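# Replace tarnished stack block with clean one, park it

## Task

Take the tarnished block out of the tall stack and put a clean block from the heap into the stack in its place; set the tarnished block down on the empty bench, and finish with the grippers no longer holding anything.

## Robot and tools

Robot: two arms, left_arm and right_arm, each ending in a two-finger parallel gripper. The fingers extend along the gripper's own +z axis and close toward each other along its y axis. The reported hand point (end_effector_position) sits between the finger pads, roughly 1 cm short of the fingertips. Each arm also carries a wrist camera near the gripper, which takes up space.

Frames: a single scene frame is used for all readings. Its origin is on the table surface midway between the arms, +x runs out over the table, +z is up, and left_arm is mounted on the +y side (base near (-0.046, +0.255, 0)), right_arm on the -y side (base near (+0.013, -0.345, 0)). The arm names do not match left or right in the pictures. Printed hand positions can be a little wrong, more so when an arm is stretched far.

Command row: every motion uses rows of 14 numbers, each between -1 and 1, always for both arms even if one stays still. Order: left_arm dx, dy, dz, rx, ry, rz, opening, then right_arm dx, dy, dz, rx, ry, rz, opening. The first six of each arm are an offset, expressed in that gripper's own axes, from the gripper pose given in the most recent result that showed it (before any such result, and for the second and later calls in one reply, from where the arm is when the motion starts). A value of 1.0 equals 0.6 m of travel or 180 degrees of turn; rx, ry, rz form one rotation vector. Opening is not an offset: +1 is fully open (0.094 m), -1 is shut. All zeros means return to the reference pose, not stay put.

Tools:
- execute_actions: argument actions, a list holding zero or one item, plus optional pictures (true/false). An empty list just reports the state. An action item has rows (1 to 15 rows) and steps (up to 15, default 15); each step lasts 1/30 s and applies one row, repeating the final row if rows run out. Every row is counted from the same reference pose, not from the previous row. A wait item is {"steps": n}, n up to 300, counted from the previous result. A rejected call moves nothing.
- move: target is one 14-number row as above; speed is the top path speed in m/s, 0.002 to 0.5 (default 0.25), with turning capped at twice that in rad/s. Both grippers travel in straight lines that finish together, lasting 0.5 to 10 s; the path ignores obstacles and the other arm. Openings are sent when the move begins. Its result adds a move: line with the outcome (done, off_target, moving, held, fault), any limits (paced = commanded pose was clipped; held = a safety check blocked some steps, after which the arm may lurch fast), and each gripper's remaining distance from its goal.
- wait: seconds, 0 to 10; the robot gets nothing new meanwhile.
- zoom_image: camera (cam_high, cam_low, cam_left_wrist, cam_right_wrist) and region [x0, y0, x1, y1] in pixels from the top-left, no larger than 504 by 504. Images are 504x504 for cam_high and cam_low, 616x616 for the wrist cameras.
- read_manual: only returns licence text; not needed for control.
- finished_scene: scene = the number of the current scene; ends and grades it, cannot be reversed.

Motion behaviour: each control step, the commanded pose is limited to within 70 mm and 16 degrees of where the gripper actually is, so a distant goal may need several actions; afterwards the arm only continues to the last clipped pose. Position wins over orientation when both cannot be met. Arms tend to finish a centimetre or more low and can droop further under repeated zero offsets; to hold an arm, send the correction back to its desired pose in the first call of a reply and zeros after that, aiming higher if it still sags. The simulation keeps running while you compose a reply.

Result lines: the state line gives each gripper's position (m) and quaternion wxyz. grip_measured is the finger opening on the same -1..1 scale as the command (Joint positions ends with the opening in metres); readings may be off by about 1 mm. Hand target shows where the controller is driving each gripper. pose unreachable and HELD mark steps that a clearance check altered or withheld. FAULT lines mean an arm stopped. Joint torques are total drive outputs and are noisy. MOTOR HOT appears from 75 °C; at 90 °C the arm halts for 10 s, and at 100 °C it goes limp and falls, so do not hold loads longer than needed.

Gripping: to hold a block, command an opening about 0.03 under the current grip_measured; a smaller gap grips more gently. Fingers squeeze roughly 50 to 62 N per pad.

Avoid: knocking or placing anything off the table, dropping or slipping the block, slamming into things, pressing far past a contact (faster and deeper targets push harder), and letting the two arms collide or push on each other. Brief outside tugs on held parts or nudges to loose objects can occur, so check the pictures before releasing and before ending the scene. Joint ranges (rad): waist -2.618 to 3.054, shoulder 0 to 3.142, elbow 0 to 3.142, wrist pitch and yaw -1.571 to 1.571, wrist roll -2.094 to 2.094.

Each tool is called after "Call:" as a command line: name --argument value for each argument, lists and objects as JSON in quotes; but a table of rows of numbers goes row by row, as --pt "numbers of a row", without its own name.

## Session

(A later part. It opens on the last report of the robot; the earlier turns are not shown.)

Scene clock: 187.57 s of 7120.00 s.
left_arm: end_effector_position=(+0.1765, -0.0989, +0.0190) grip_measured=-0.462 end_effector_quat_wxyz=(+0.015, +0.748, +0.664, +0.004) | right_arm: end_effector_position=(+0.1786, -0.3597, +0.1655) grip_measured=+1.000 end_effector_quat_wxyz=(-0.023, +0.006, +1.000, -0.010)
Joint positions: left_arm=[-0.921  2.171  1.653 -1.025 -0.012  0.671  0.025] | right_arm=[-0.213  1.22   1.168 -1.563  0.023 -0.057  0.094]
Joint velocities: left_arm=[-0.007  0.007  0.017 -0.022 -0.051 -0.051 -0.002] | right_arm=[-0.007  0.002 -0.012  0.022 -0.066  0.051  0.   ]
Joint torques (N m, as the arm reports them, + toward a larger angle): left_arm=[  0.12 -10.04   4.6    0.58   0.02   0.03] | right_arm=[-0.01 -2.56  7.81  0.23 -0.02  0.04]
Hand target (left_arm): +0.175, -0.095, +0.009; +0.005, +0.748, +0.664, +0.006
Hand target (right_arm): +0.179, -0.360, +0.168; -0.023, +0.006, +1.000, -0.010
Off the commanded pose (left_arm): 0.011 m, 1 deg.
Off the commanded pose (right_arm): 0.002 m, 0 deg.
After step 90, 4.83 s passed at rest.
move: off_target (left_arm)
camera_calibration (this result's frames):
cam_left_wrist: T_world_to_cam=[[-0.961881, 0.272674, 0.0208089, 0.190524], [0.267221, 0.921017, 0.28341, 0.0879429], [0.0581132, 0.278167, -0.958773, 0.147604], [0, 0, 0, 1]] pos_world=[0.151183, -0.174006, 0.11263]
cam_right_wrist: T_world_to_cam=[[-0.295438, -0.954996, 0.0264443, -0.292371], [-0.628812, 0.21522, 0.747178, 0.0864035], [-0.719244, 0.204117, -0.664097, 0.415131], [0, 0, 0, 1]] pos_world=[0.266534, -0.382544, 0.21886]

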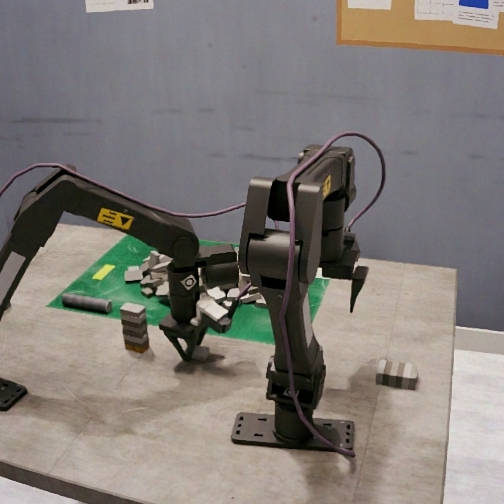

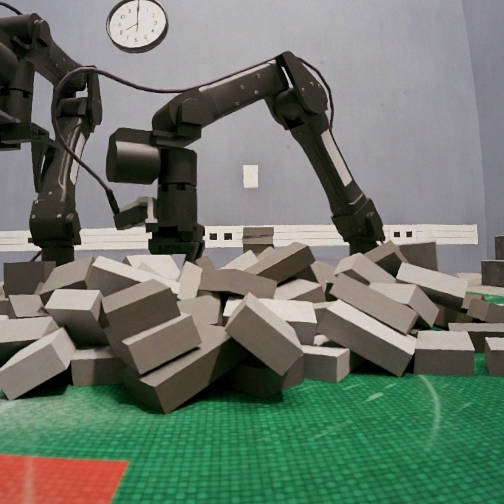

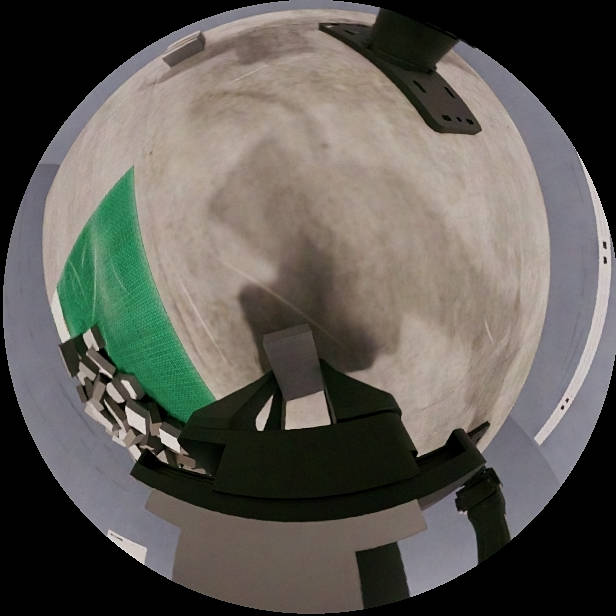

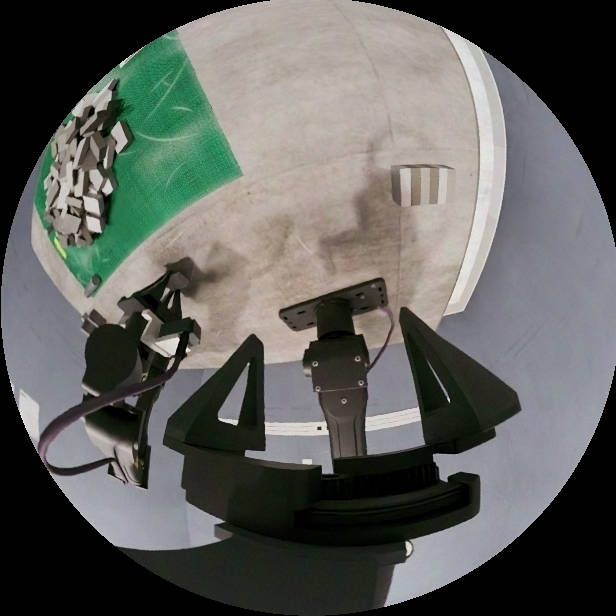

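Call:
move --target '[0,0,0.015,0,0,0,0,0,0,-0.004,0,0,0,1]'

Call:
move --target '[0,0,-0.22,0.008,0.005,0,0,0,0,0,0,0,0,1]'

Call:
move --target '[0.33,-0.03,0,0,-0.333,0,0.1,0,0,0,0,0,0,1]'

Scene clock: 197.80 s of 7120.00 s.
left_arm: end_effector_position=(+0.1768, -0.0992, +0.0190) grip_measured=-0.002 end_effector_quat_wxyz=(+0.015, +0.748, +0.664, +0.004) | right_arm: end_effector_position=(+0.1786, -0.3597, +0.1655) grip_measured=+1.000 end_effector_quat_wxyz=(-0.023, +0.006, +1.000, -0.010)
Joint positions: left_arm=[-0.921  2.171  1.653 -1.024 -0.013  0.671  0.047] | right_arm=[-0.213  1.22   1.168 -1.563  0.023 -0.057  0.094]
Joint velocities: left_arm=[-0.007  0.012 -0.022 -0.066  0.066 -0.037  0.   ] | right_arm=[-0.007  0.022  0.002  0.095 -0.095  0.037  0.   ]
Joint torques (N m, as the arm reports them, + toward a larger angle): left_arm=[  0.11 -10.18   4.7    0.72   0.03   0.02] | right_arm=[-0.02 -2.54  7.82  0.24 -0.01  0.03]
Hand target (left_arm): +0.177, -0.099, +0.010; +0.014, +0.748, +0.664, +0.004
Hand target (right_arm): +0.179, -0.360, +0.168; -0.023, +0.006, +1.000, -0.010
Off the commanded pose (left_arm): 0.009 m, 0 deg.
Off the commanded pose (right_arm): 0.002 m, 0 deg.
After step 90, 6.53 s passed at rest.
move: done
camera_calibration (this result's frames):
cam_left_wrist: T_world_to_cam=[[-0.961916, 0.272671, 0.0191693, 0.190932], [0.266791, 0.921277, 0.282969, 0.0881974], [0.0594972, 0.277306, -0.958938, 0.14734], [0, 0, 0, 1]] pos_world=[0.151364, -0.174174, 0.112673]
cam_right_wrist: T_world_to_cam=[[-0.295438, -0.954996, 0.0264443, -0.292371], [-0.628812, 0.21522, 0.747178, 0.0864035], [-0.719244, 0.204117, -0.664097, 0.415131], [0, 0, 0, 1]] pos_world=[0.266534, -0.382544, 0.21886]

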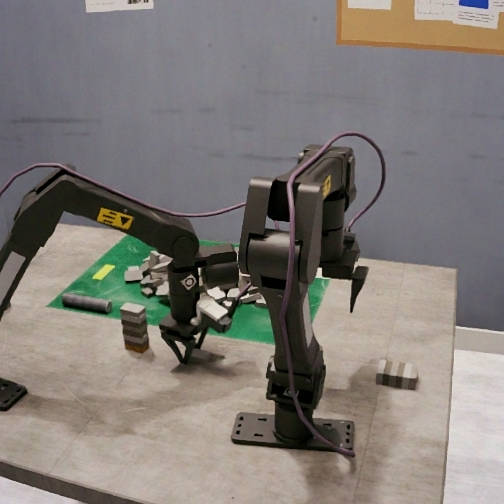

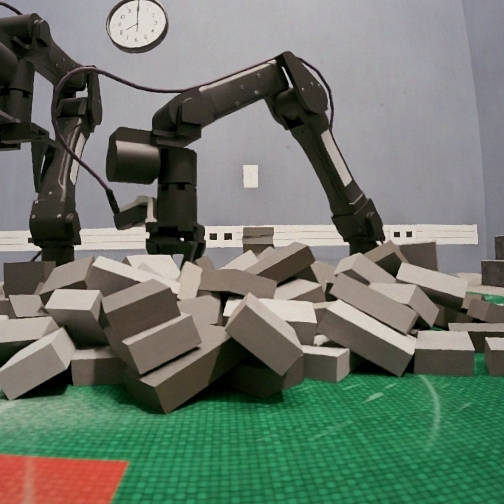

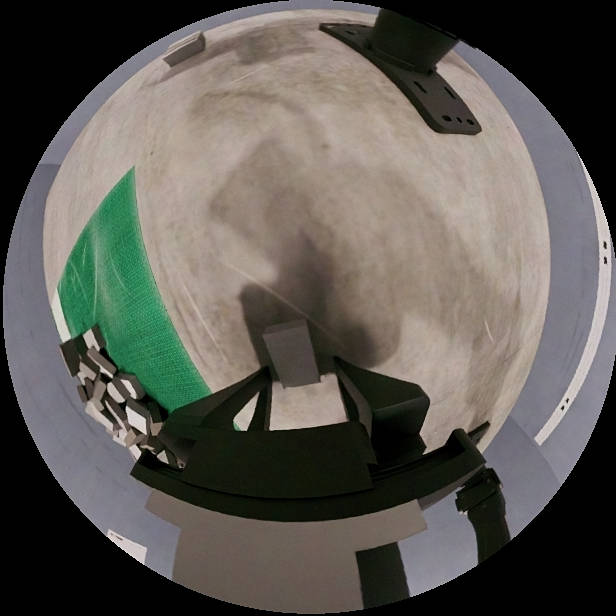

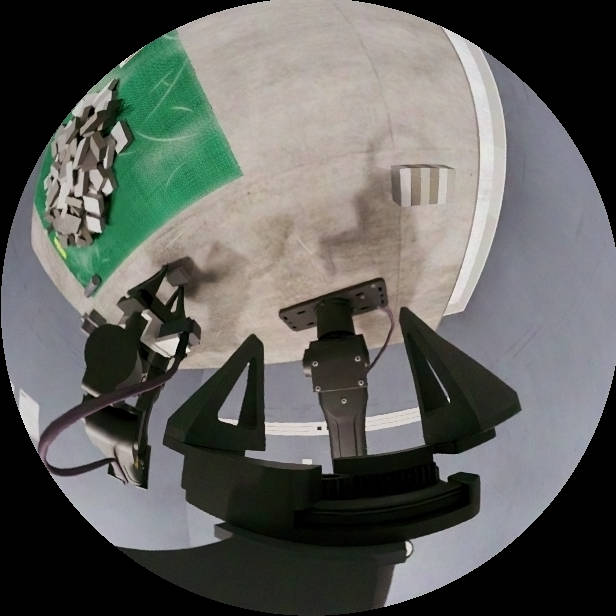

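Scene clock: 199.13 s of 7120.00 s.
left_arm: end_effector_position=(+0.1744, -0.0952, +0.1511) grip_measured=-0.002 end_effector_quat_wxyz=(+0.008, +0.748, +0.664, +0.005) | right_arm: end_effector_position=(+0.1786, -0.3597, +0.1655) grip_measured=+1.000 end_effector_quat_wxyz=(-0.023, +0.006, +1.000, -0.010)
Joint positions: left_arm=[-0.921  2.156  2.159 -1.559 -0.013  0.671  0.047] | right_arm=[-0.213  1.22   1.168 -1.563  0.023 -0.057  0.094]
Joint velocities: left_arm=[ 0.007  0.017 -0.017 -0.022  0.037 -0.022  0.   ] | right_arm=[-0.002 -0.017  0.007  0.11  -0.007  0.007  0.   ]
Joint torques (N m, as the arm reports them, + toward a larger angle): left_arm=[-0.07 -9.85  8.13  0.24  0.13  0.  ] | right_arm=[-0.03 -2.7   6.77  0.32 -0.02  0.03]
Hand target (left_arm): +0.172, -0.096, +0.151; +0.002, +0.748, +0.664, +0.001
Hand target (right_arm): +0.179, -0.360, +0.166; -0.023, +0.006, +1.000, -0.010
Off the commanded pose (left_arm): 0.002 m, 1 deg.
Off the commanded pose (right_arm): 0.000 m, 0 deg.
joint sent to its limit (left arm) — the command would take joint 4 (wrist pitch) past its lower limit, so that joint was sent only as far as its limit.
move: done
camera_calibration (this result's frames):
cam_left_wrist: T_world_to_cam=[[-0.96173, 0.272369, 0.0298457, 0.18333], [0.268978, 0.917727, 0.292281, 0.0457318], [0.052218, 0.289123, -0.955867, 0.274961], [0, 0, 0, 1]] pos_world=[0.149655, -0.1714, 0.243987]
cam_right_wrist: T_world_to_cam=[[-0.295438, -0.954996, 0.0264443, -0.292371], [-0.628812, 0.21522, 0.747178, 0.0864035], [-0.719244, 0.204117, -0.664097, 0.415131], [0, 0, 0, 1]] pos_world=[0.266534, -0.382544, 0.21886]

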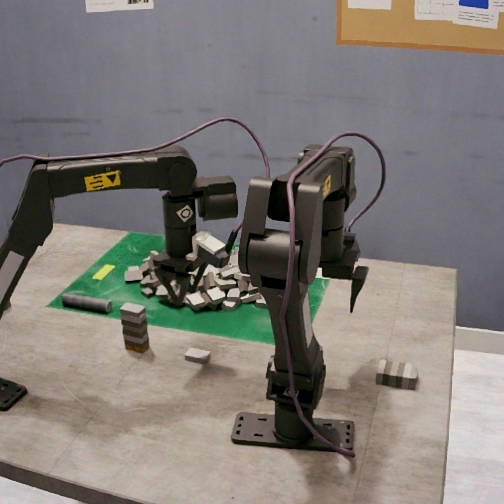

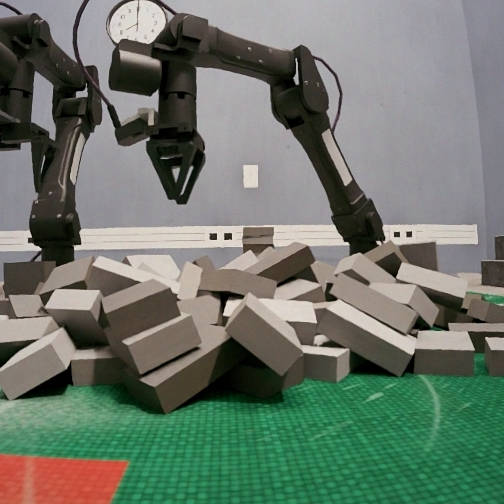

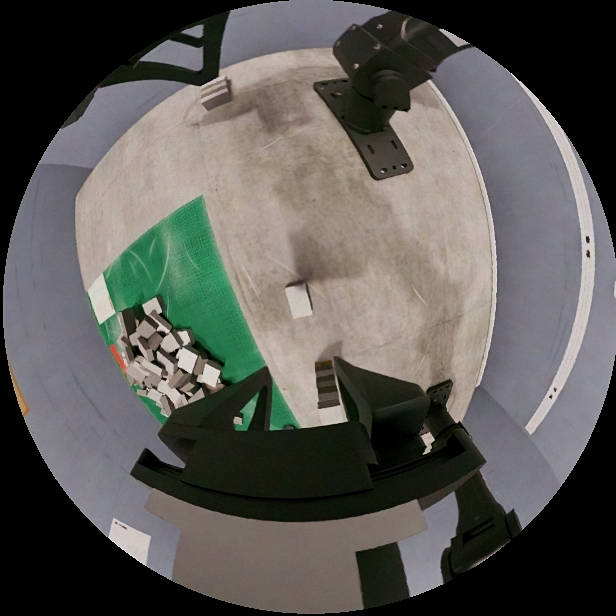

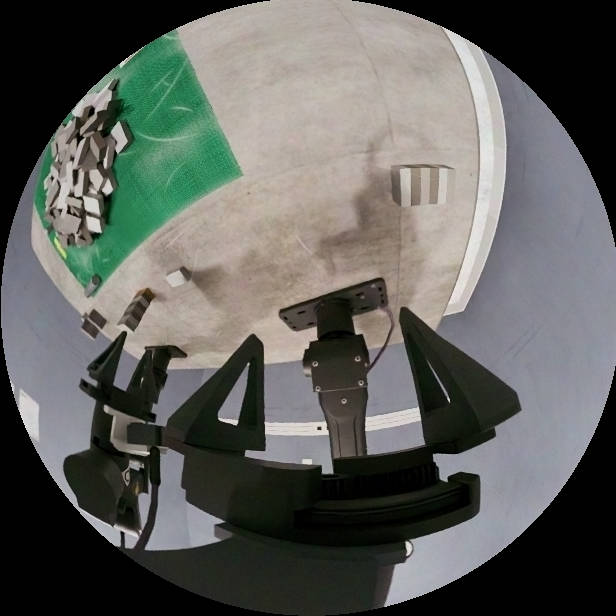

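Scene clock: 201.97 s of 7120.00 s.
left_arm: end_effector_position=(+0.1844, +0.1019, +0.1506) grip_measured=+0.098 end_effector_quat_wxyz=(+0.336, +0.662, +0.569, -0.354) | right_arm: end_effector_position=(+0.1786, -0.3597, +0.1655) grip_measured=+1.000 end_effector_quat_wxyz=(-0.023, +0.006, +1.000, -0.010)
Joint positions: left_arm=[ 0.083  1.543  1.025 -1.192  1.014  1.785  0.052] | right_arm=[-0.213  1.22   1.168 -1.563  0.023 -0.057  0.094]
Joint velocities: left_arm=[-0.002 -0.012  0.017 -0.007 -0.007 -0.007 -0.001] | right_arm=[-0.002 -0.007 -0.017  0.007 -0.037 -0.022  0.   ]
Joint torques (N m, as the arm reports them, + toward a larger angle): left_arm=[ 0.67 -4.15  6.07  0.    0.85  0.11] | right_arm=[-0.01 -2.71  6.77  0.31 -0.01  0.03]
Hand target (left_arm): +0.183, +0.102, +0.150; +0.335, +0.652, +0.572, -0.369
Hand target (right_arm): +0.179, -0.360, +0.166; -0.023, +0.006, +1.000, -0.010
Off the commanded pose (left_arm): 0.005 m, 2 deg.
Off the commanded pose (right_arm): 0.000 m, 0 deg.
move: done
camera_calibration (this result's frames):
cam_left_wrist: T_world_to_cam=[[-0.957365, 0.247102, -0.149643, 0.168074], [0.284166, 0.712327, -0.641747, 0.0210754], [-0.0519828, -0.656909, -0.752175, 0.301935], [0, 0, 0, 1]] pos_world=[0.170615, 0.1418, 0.265784]
cam_right_wrist: T_world_to_cam=[[-0.295438, -0.954996, 0.0264443, -0.292371], [-0.628812, 0.21522, 0.747178, 0.0864035], [-0.719244, 0.204117, -0.664097, 0.415131], [0, 0, 0, 1]] pos_world=[0.266534, -0.382544, 0.21886]

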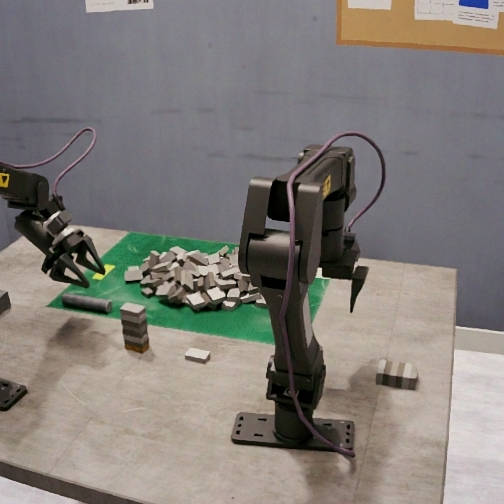

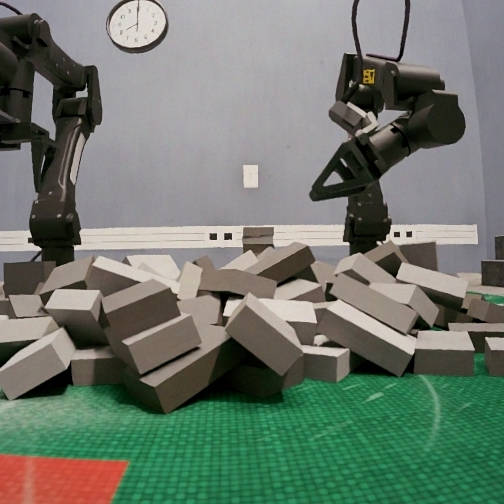

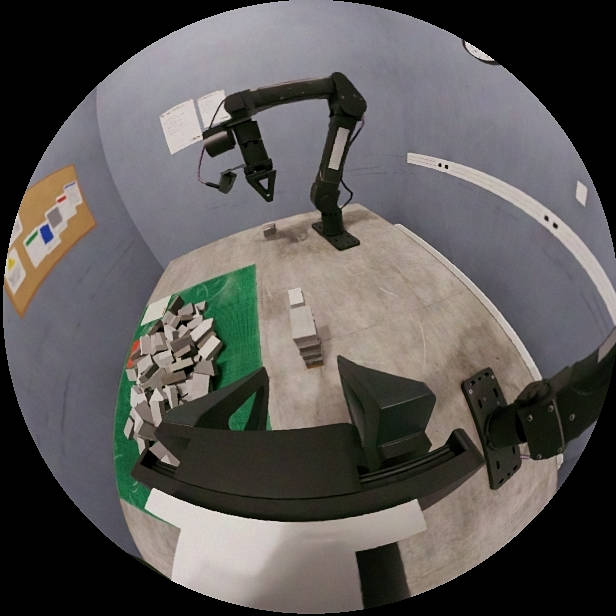

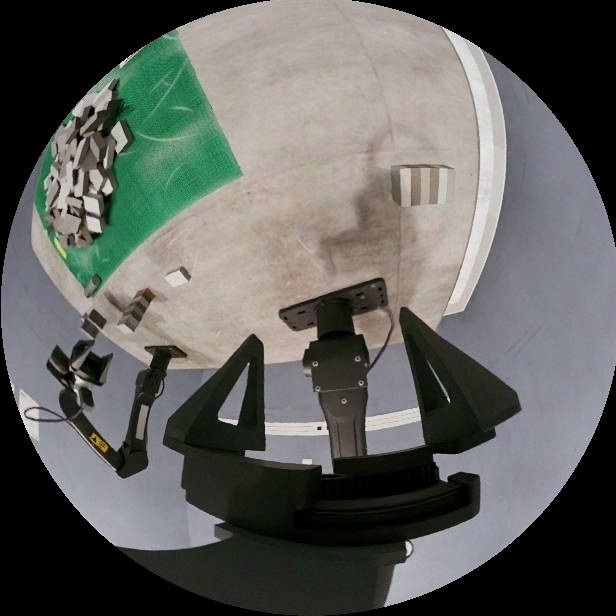

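Call:
move --target '[0.123,-0.01,0.149,0,0.01,-0.016,0.1,0,0,-0.004,0,0,0,1]' --speed 0.1

Call:
zoom_image --camera "cam_high" --region '[50, 260, 190, 380]'

Scene clock: 211.97 s of 7120.00 s.
left_arm: end_effector_position=(+0.1898, +0.0665, +0.0487) grip_measured=+0.098 end_effector_quat_wxyz=(+0.332, +0.658, +0.585, -0.340) | right_arm: end_effector_position=(+0.1786, -0.3597, +0.1655) grip_measured=+1.000 end_effector_quat_wxyz=(-0.023, +0.006, +1.000, -0.010)
Joint positions: left_arm=[-0.069  1.679  0.725 -0.472  0.983  1.444  0.052] | right_arm=[-0.213  1.22   1.168 -1.563  0.023 -0.057  0.094]
Joint velocities: left_arm=[-0.002 -0.007  0.002  0.007  0.007 -0.081 -0.   ] | right_arm=[-0.002 -0.007  0.007  0.051  0.051  0.007  0.   ]
Joint torques (N m, as the arm reports them, + toward a larger angle): left_arm=[-0.84 -5.15  3.02  0.69  0.64 -0.11] | right_arm=[-0.01 -2.55  7.82  0.22 -0.03  0.02]
Hand target (left_arm): +0.180, +0.065, +0.041; +0.318, +0.653, +0.590, -0.352
Hand target (right_arm): +0.179, -0.360, +0.168; -0.023, +0.006, +1.000, -0.010
Off the commanded pose (left_arm): 0.014 m, 2 deg.
Off the commanded pose (right_arm): 0.002 m, 0 deg.
After step 90, 5.17 s passed at rest.
move: off_target (left_arm)
camera_calibration (this result's frames):
cam_left_wrist: T_world_to_cam=[[-0.964705, 0.221311, -0.142706, 0.169528], [0.261427, 0.739826, -0.619931, -0.0192002], [-0.03162, -0.635357, -0.771571, 0.197922], [0, 0, 0, 1]] pos_world=[0.174823, 0.102437, 0.165]
cam_right_wrist: T_world_to_cam=[[-0.295438, -0.954996, 0.0264443, -0.292371], [-0.628812, 0.21522, 0.747178, 0.0864035], [-0.719244, 0.204117, -0.664097, 0.415131], [0, 0, 0, 1]] pos_world=[0.266534, -0.382544, 0.21886]

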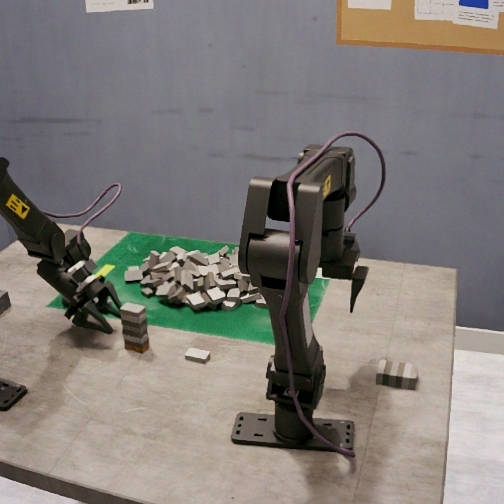

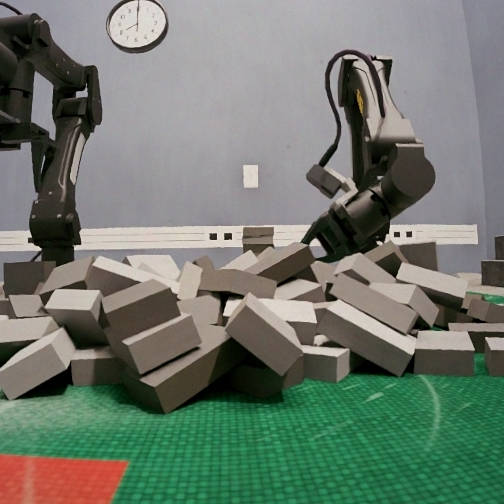

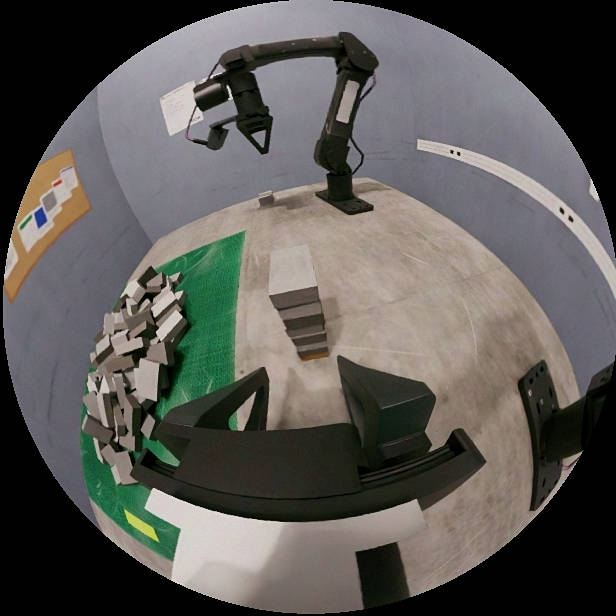

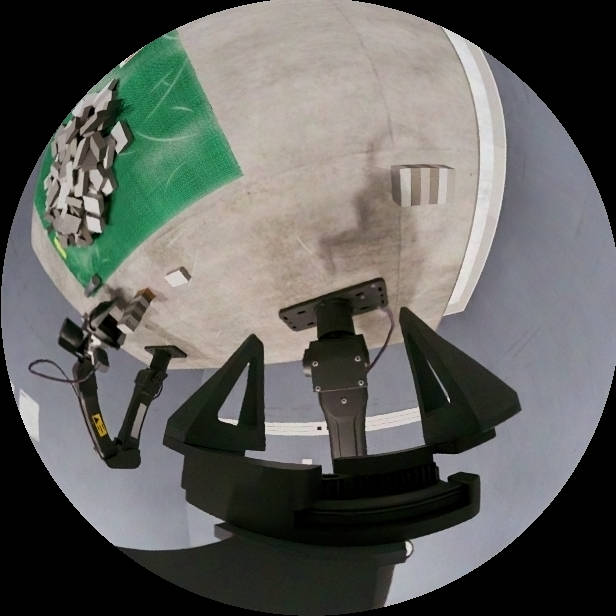

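Region (50, 260, 190, 380) of cam_high's 504x504 image, scaled by 3.600, with more detail than that image has; it fills the top 432 rows of this view, and the rest is white.

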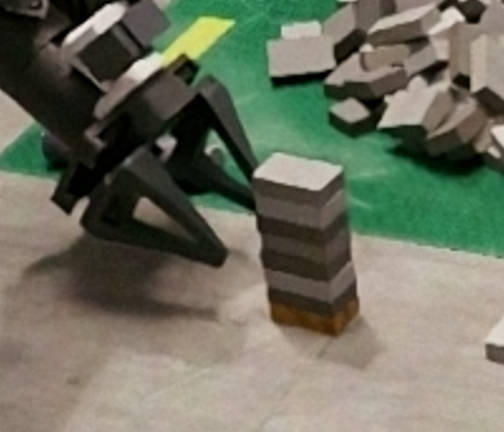

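Call:
move --target '[-0.01,-0.031,0.081,0.015,0,-0.012,0.1,0,0,-0.004,0,0,0,1]' --speed 0.04

Call:
zoom_image --camera "cam_high" --region '[70, 280, 170, 370]'

Scene clock: 231.60 s of 7120.00 s.
left_arm: end_effector_position=(+0.1789, +0.0238, +0.0362) grip_measured=+0.098 end_effector_quat_wxyz=(+0.327, +0.659, +0.580, -0.349) | right_arm: end_effector_position=(+0.1786, -0.3597, +0.1655) grip_measured=+1.000 end_effector_quat_wxyz=(-0.023, +0.006, +1.000, -0.010)
Joint positions: left_arm=[-0.24   1.697  0.653 -0.171  0.953  1.176  0.052] | right_arm=[-0.213  1.22   1.168 -1.563  0.023 -0.057  0.094]
Joint velocities: left_arm=[-0.017 -0.007 -0.012  0.022  0.007 -0.022  0.   ] | right_arm=[-0.002 -0.017  0.002 -0.066 -0.066  0.022  0.   ]
Joint torques (N m, as the arm reports them, + toward a larger angle): left_arm=[-0.76 -4.93  2.97  0.94  0.6  -0.1 ] | right_arm=[ 0.01 -2.52  7.82  0.23 -0.02  0.03]
Hand target (left_arm): +0.168, +0.025, +0.027; +0.310, +0.654, +0.589, -0.360
Hand target (right_arm): +0.179, -0.360, +0.168; -0.023, +0.006, +1.000, -0.010
Off the commanded pose (left_arm): 0.015 m, 3 deg.
Off the commanded pose (right_arm): 0.002 m, 0 deg.
After step 90, 14.83 s passed at rest.
move: off_target (left_arm)
camera_calibration (this result's frames):
cam_left_wrist: T_world_to_cam=[[-0.962784, 0.236129, -0.131492, 0.165531], [0.265224, 0.731856, -0.627729, 0.0072311], [-0.0519918, -0.639242, -0.767246, 0.164416], [0, 0, 0, 1]] pos_world=[0.166001, 0.0607229, 0.152453]
cam_right_wrist: T_world_to_cam=[[-0.295438, -0.954996, 0.0264443, -0.292371], [-0.628812, 0.21522, 0.747178, 0.0864035], [-0.719244, 0.204117, -0.664097, 0.415131], [0, 0, 0, 1]] pos_world=[0.266534, -0.382544, 0.21886]

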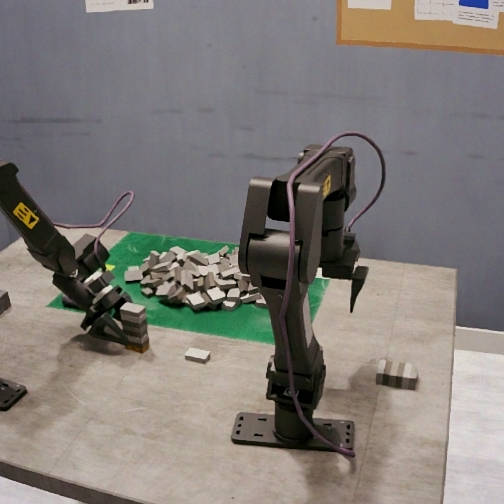

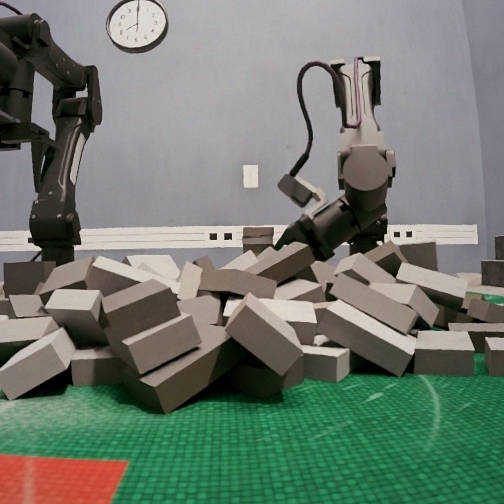

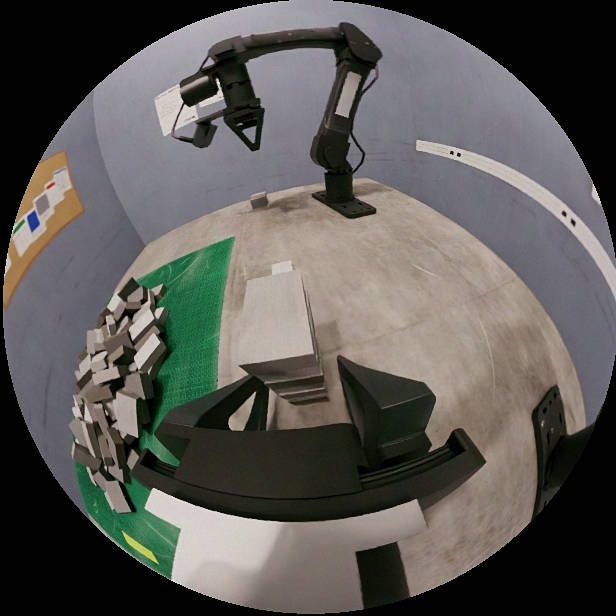

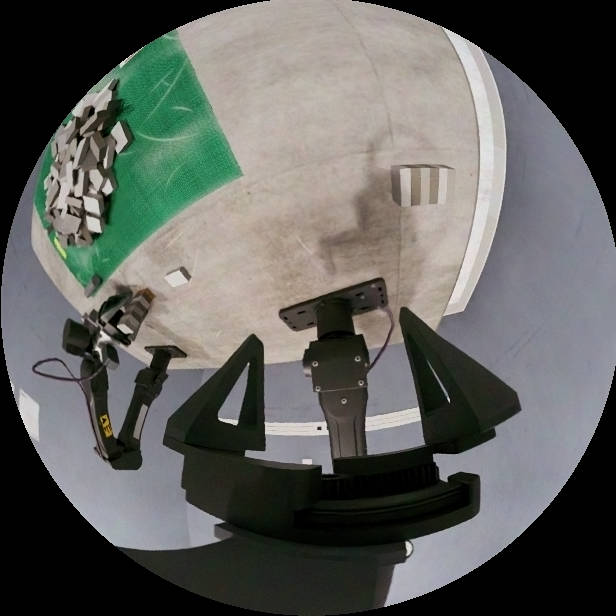

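Region (70, 280, 170, 370) of cam_high's 504x504 image, scaled by 5.040, with more detail than that image has; it fills the top 454 rows of this view, and the rest is white.

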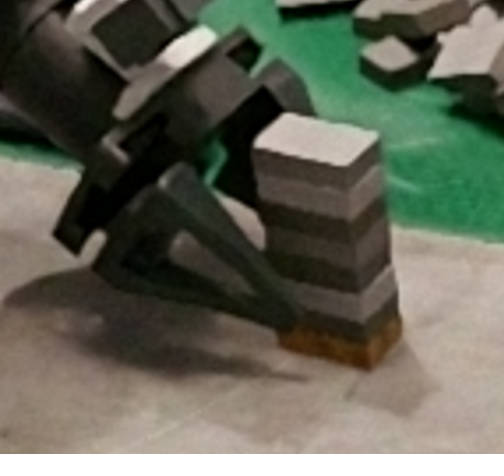

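Call:
move --target '[0.0175,-0.022,0.018,0.01,0,-0.01,-0.3,0,0,-0.004,0,0,0,1]' --speed 0.02

Call:
zoom_image --camera "cam_high" --region '[70, 280, 170, 370]'

Scene clock: 241.87 s of 7120.00 s.
left_arm: end_effector_position=(+0.1772, +0.0217, +0.0301) grip_measured=-0.298 end_effector_quat_wxyz=(+0.327, +0.660, +0.579, -0.349) | right_arm: end_effector_position=(+0.1786, -0.3597, +0.1655) grip_measured=+1.000 end_effector_quat_wxyz=(-0.023, +0.006, +1.000, -0.010)
Joint positions: left_arm=[-0.249  1.717  0.638 -0.127  0.952  1.165  0.033] | right_arm=[-0.213  1.22   1.168 -1.563  0.023 -0.057  0.094]
Joint velocities: left_arm=[-0.007  0.017 -0.007 -0.037 -0.037 -0.037 -0.001] | right_arm=[-0.007  0.012  0.002 -0.037 -0.037 -0.007  0.   ]
Joint torques (N m, as the arm reports them, + toward a larger angle): left_arm=[-0.84 -4.97  2.91  0.99  0.65 -0.1 ] | right_arm=[-0.01 -2.54  7.8   0.23 -0.01  0.02]
Hand target (left_arm): +0.166, +0.022, +0.021; +0.311, +0.655, +0.585, -0.363
Hand target (right_arm): +0.179, -0.360, +0.168; -0.023, +0.006, +1.000, -0.010
Off the commanded pose (left_arm): 0.014 m, 3 deg.
Off the commanded pose (right_arm): 0.002 m, 0 deg.
After step 90, 5.83 s passed at rest.
move: off_target (left_arm)
camera_calibration (this result's frames):
cam_left_wrist: T_world_to_cam=[[-0.961919, 0.239084, -0.132481, 0.163391], [0.268021, 0.729912, -0.628803, 0.00501084], [-0.0536372, -0.640365, -0.766195, 0.158618], [0, 0, 0, 1]] pos_world=[0.164334, 0.058852, 0.14633]
cam_right_wrist: T_world_to_cam=[[-0.295438, -0.954996, 0.0264443, -0.292371], [-0.628812, 0.21522, 0.747178, 0.0864035], [-0.719244, 0.204117, -0.664097, 0.415131], [0, 0, 0, 1]] pos_world=[0.266534, -0.382544, 0.21886]

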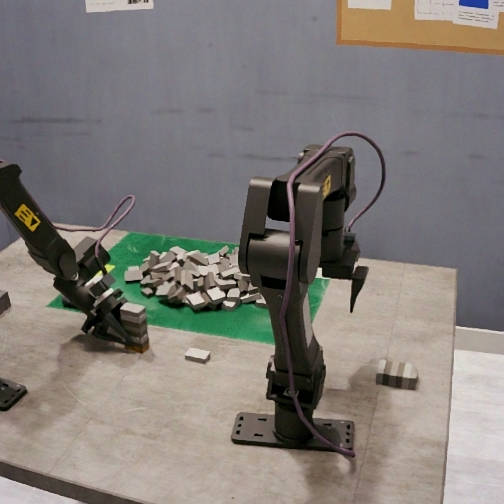

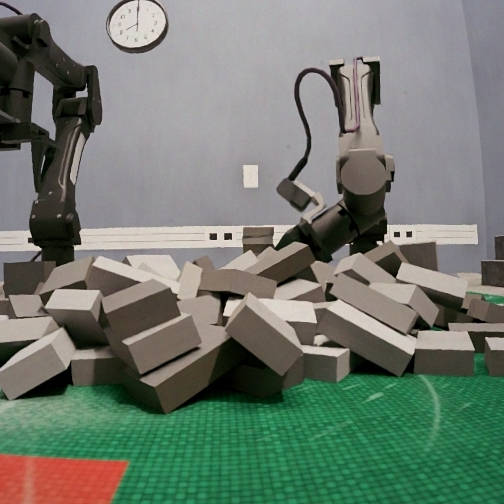

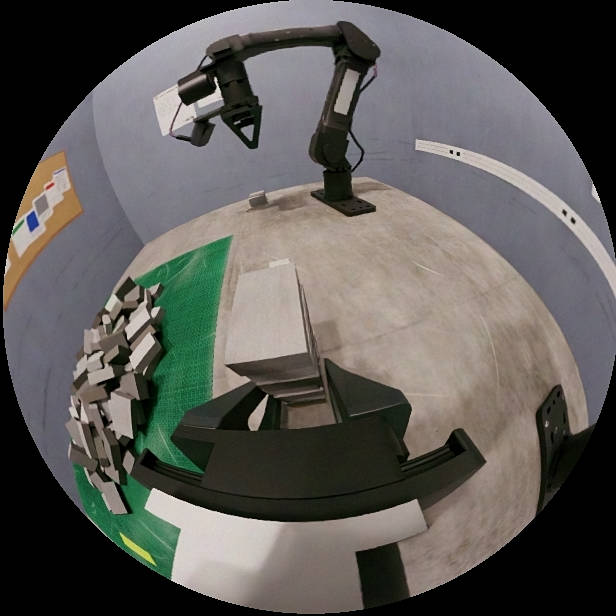

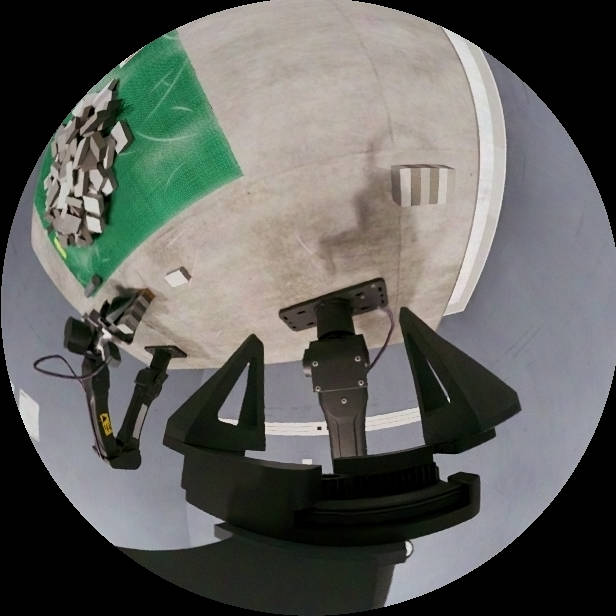

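Region (70, 280, 170, 370) of cam_high's 504x504 image, scaled by 5.040, with more detail than that image has; it fills the top 454 rows of this view, and the rest is white.

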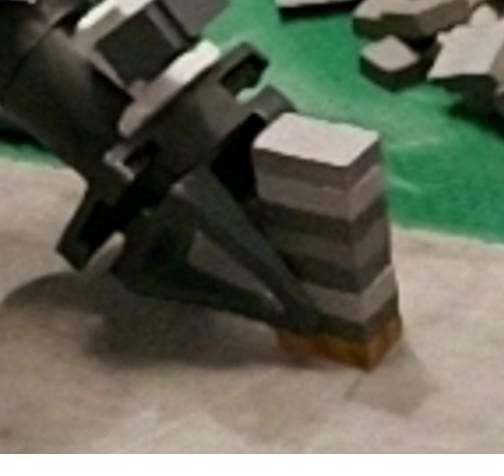

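Call:
move --target '[0,0,0,0,0,0,-0.5,0,0,-0.004,0,0,0,1]' --speed 0.02

Call:
move --target '[-0.042,0,-0.027,0,0,0,-0.5,0,0,0,0,0,0,1]' --speed 0.02

Call:
zoom_image --camera "cam_high" --region '[70, 280, 170, 370]'

Scene clock: 250.97 s of 7120.00 s.
left_arm: end_effector_position=(+0.1778, +0.0215, +0.0303) grip_measured=-0.461 end_effector_quat_wxyz=(+0.329, +0.660, +0.578, -0.348) | right_arm: end_effector_position=(+0.1786, -0.3597, +0.1655) grip_measured=+1.000 end_effector_quat_wxyz=(-0.023, +0.006, +1.000, -0.010)
Joint positions: left_arm=[-0.249  1.717  0.638 -0.123  0.952  1.165  0.025] | right_arm=[-0.213  1.22   1.168 -1.563  0.023 -0.057  0.094]
Joint velocities: left_arm=[-0.002 -0.017  0.012 -0.007 -0.081  0.066 -0.   ] | right_arm=[-0.007 -0.012 -0.012 -0.022 -0.125  0.022  0.   ]
Joint torques (N m, as the arm reports them, + toward a larger angle): left_arm=[ 0.07 -6.16  4.94  0.94  0.58  0.02] | right_arm=[ 0.   -2.56  7.83  0.23 -0.02  0.03]
Hand target (left_arm): +0.177, +0.022, +0.030; +0.327, +0.660, +0.579, -0.349
Hand target (right_arm): +0.179, -0.360, +0.168; -0.023, +0.006, +1.000, -0.010
Off the commanded pose (left_arm): 0.001 m, 0 deg.
Off the commanded pose (right_arm): 0.002 m, 0 deg.
After step 90, 5.40 s passed at rest.
move: done
camera_calibration (this result's frames):
cam_left_wrist: T_world_to_cam=[[-0.961638, 0.238434, -0.135649, 0.16411], [0.26955, 0.729494, -0.628634, 0.00482607], [-0.050933, -0.641083, -0.76578, 0.1582], [0, 0, 0, 1]] pos_world=[0.164571, 0.0587694, 0.146442]
cam_right_wrist: T_world_to_cam=[[-0.295438, -0.954996, 0.0264443, -0.292371], [-0.628812, 0.21522, 0.747178, 0.0864035], [-0.719244, 0.204117, -0.664097, 0.415131], [0, 0, 0, 1]] pos_world=[0.266534, -0.382544, 0.21886]

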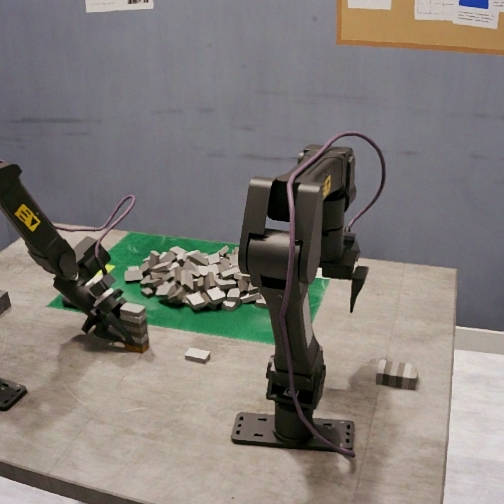

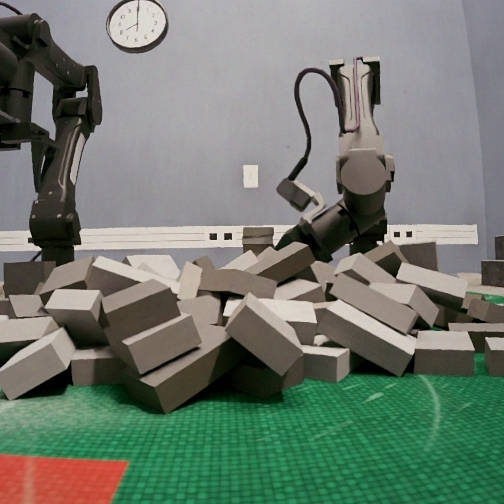

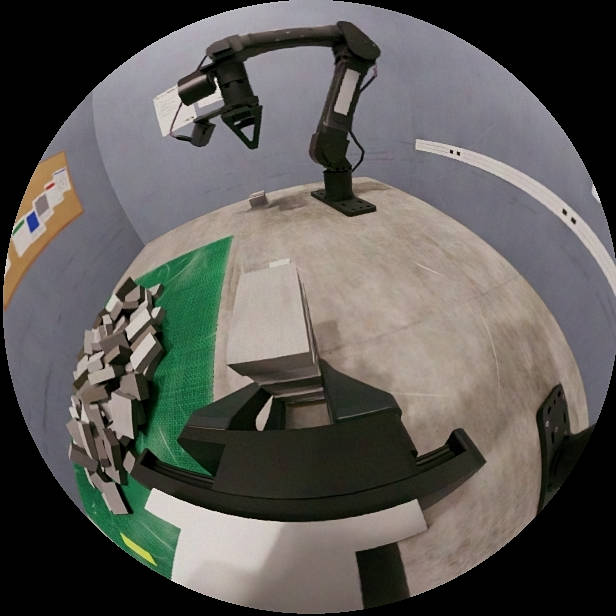

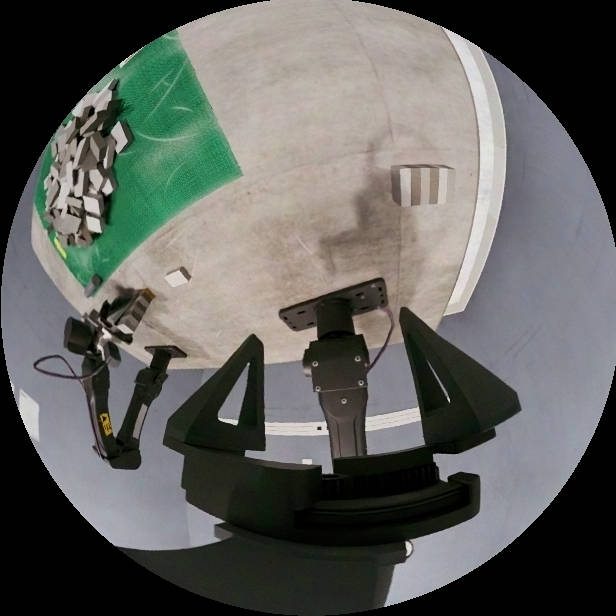

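Scene clock: 252.73 s of 7120.00 s.
left_arm: end_effector_position=(+0.1688, +0.0324, +0.0326) grip_measured=-0.461 end_effector_quat_wxyz=(+0.297, +0.661, +0.604, -0.333) | right_arm: end_effector_position=(+0.1786, -0.3597, +0.1655) grip_measured=+1.000 end_effector_quat_wxyz=(-0.023, +0.006, +1.000, -0.010)
Joint positions: left_arm=[-0.249  1.646  0.638 -0.251  0.886  1.165  0.025] | right_arm=[-0.213  1.22   1.168 -1.563  0.023 -0.057  0.094]
Joint velocities: left_arm=[-0.007  0.002  0.022 -0.051 -0.037  0.007 -0.   ] | right_arm=[ 0.007  0.002 -0.002 -0.022 -0.066  0.037  0.   ]
Joint torques (N m, as the arm reports them, + toward a larger angle): left_arm=[-0.04 -8.05  8.74  0.76  1.29  0.02] | right_arm=[-0.03 -2.71  6.77  0.32 -0.02  0.02]
Hand target (left_arm): +0.176, +0.022, +0.059; +0.329, +0.661, +0.578, -0.348
Hand target (right_arm): +0.179, -0.360, +0.166; -0.023, +0.006, +1.000, -0.010
Off the commanded pose (left_arm): 0.031 m, 5 deg.
Off the commanded pose (right_arm): 0.000 m, 0 deg.
move: off_target (left_arm)
camera_calibration (this result's frames):
cam_left_wrist: T_world_to_cam=[[-0.970315, 0.225761, -0.0867212, 0.153491], [0.233584, 0.781939, -0.577936, 0.00353158], [-0.0626646, -0.581036, -0.811462, 0.167995], [0, 0, 0, 1]] pos_world=[0.158637, 0.0601977, 0.151674]
cam_right_wrist: T_world_to_cam=[[-0.295438, -0.954996, 0.0264443, -0.292371], [-0.628812, 0.21522, 0.747178, 0.0864035], [-0.719244, 0.204117, -0.664097, 0.415131], [0, 0, 0, 1]] pos_world=[0.266534, -0.382544, 0.21886]

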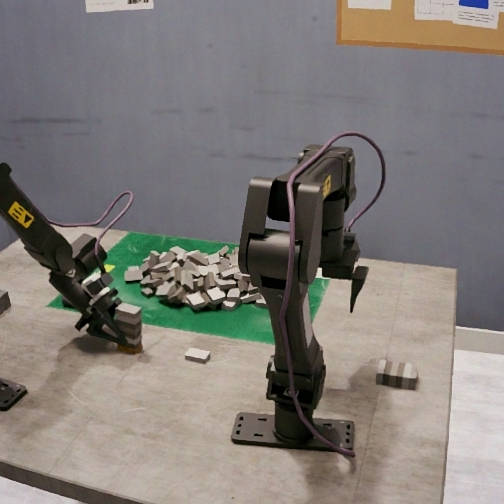

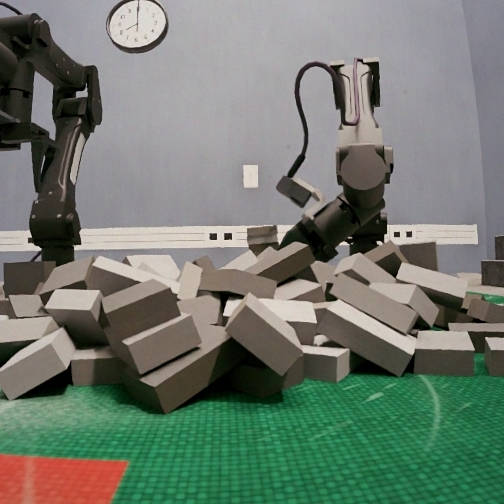

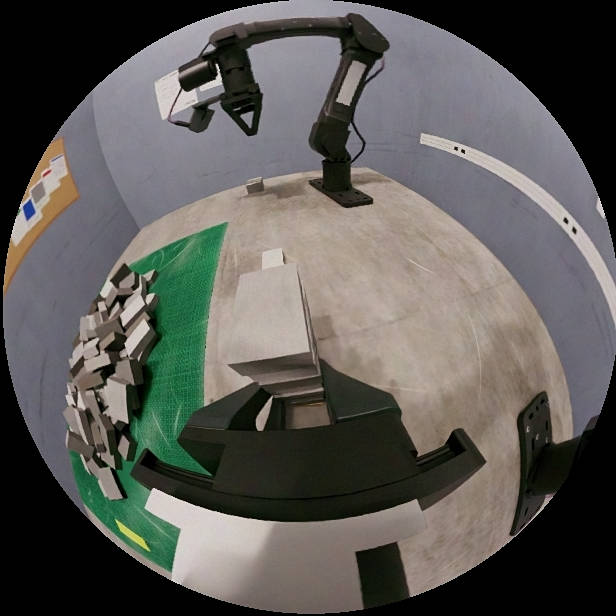

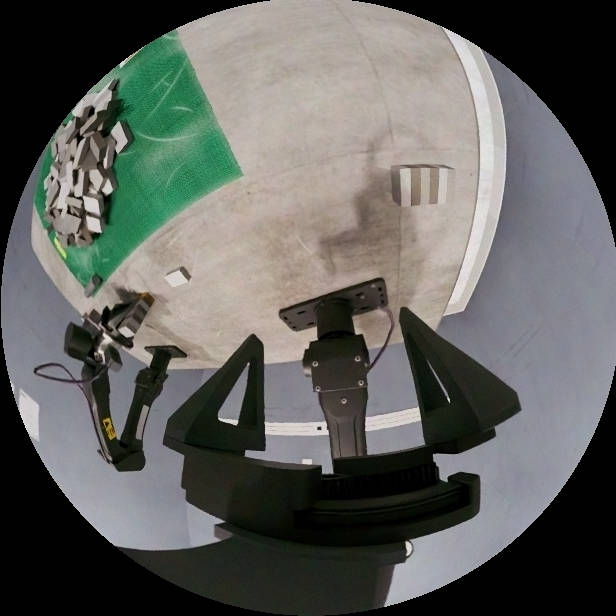

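Region (70, 280, 170, 370) of cam_high's 504x504 image, scaled by 5.040, with more detail than that image has; it fills the top 454 rows of this view, and the rest is white.

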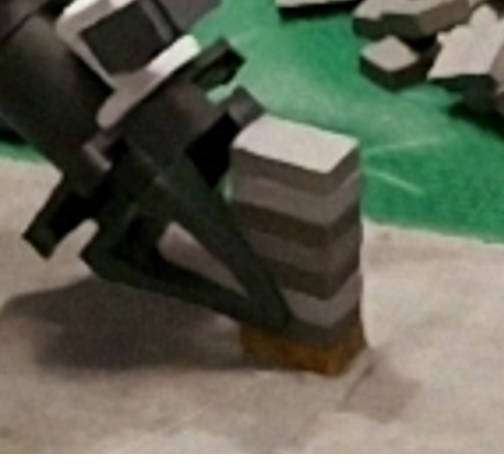

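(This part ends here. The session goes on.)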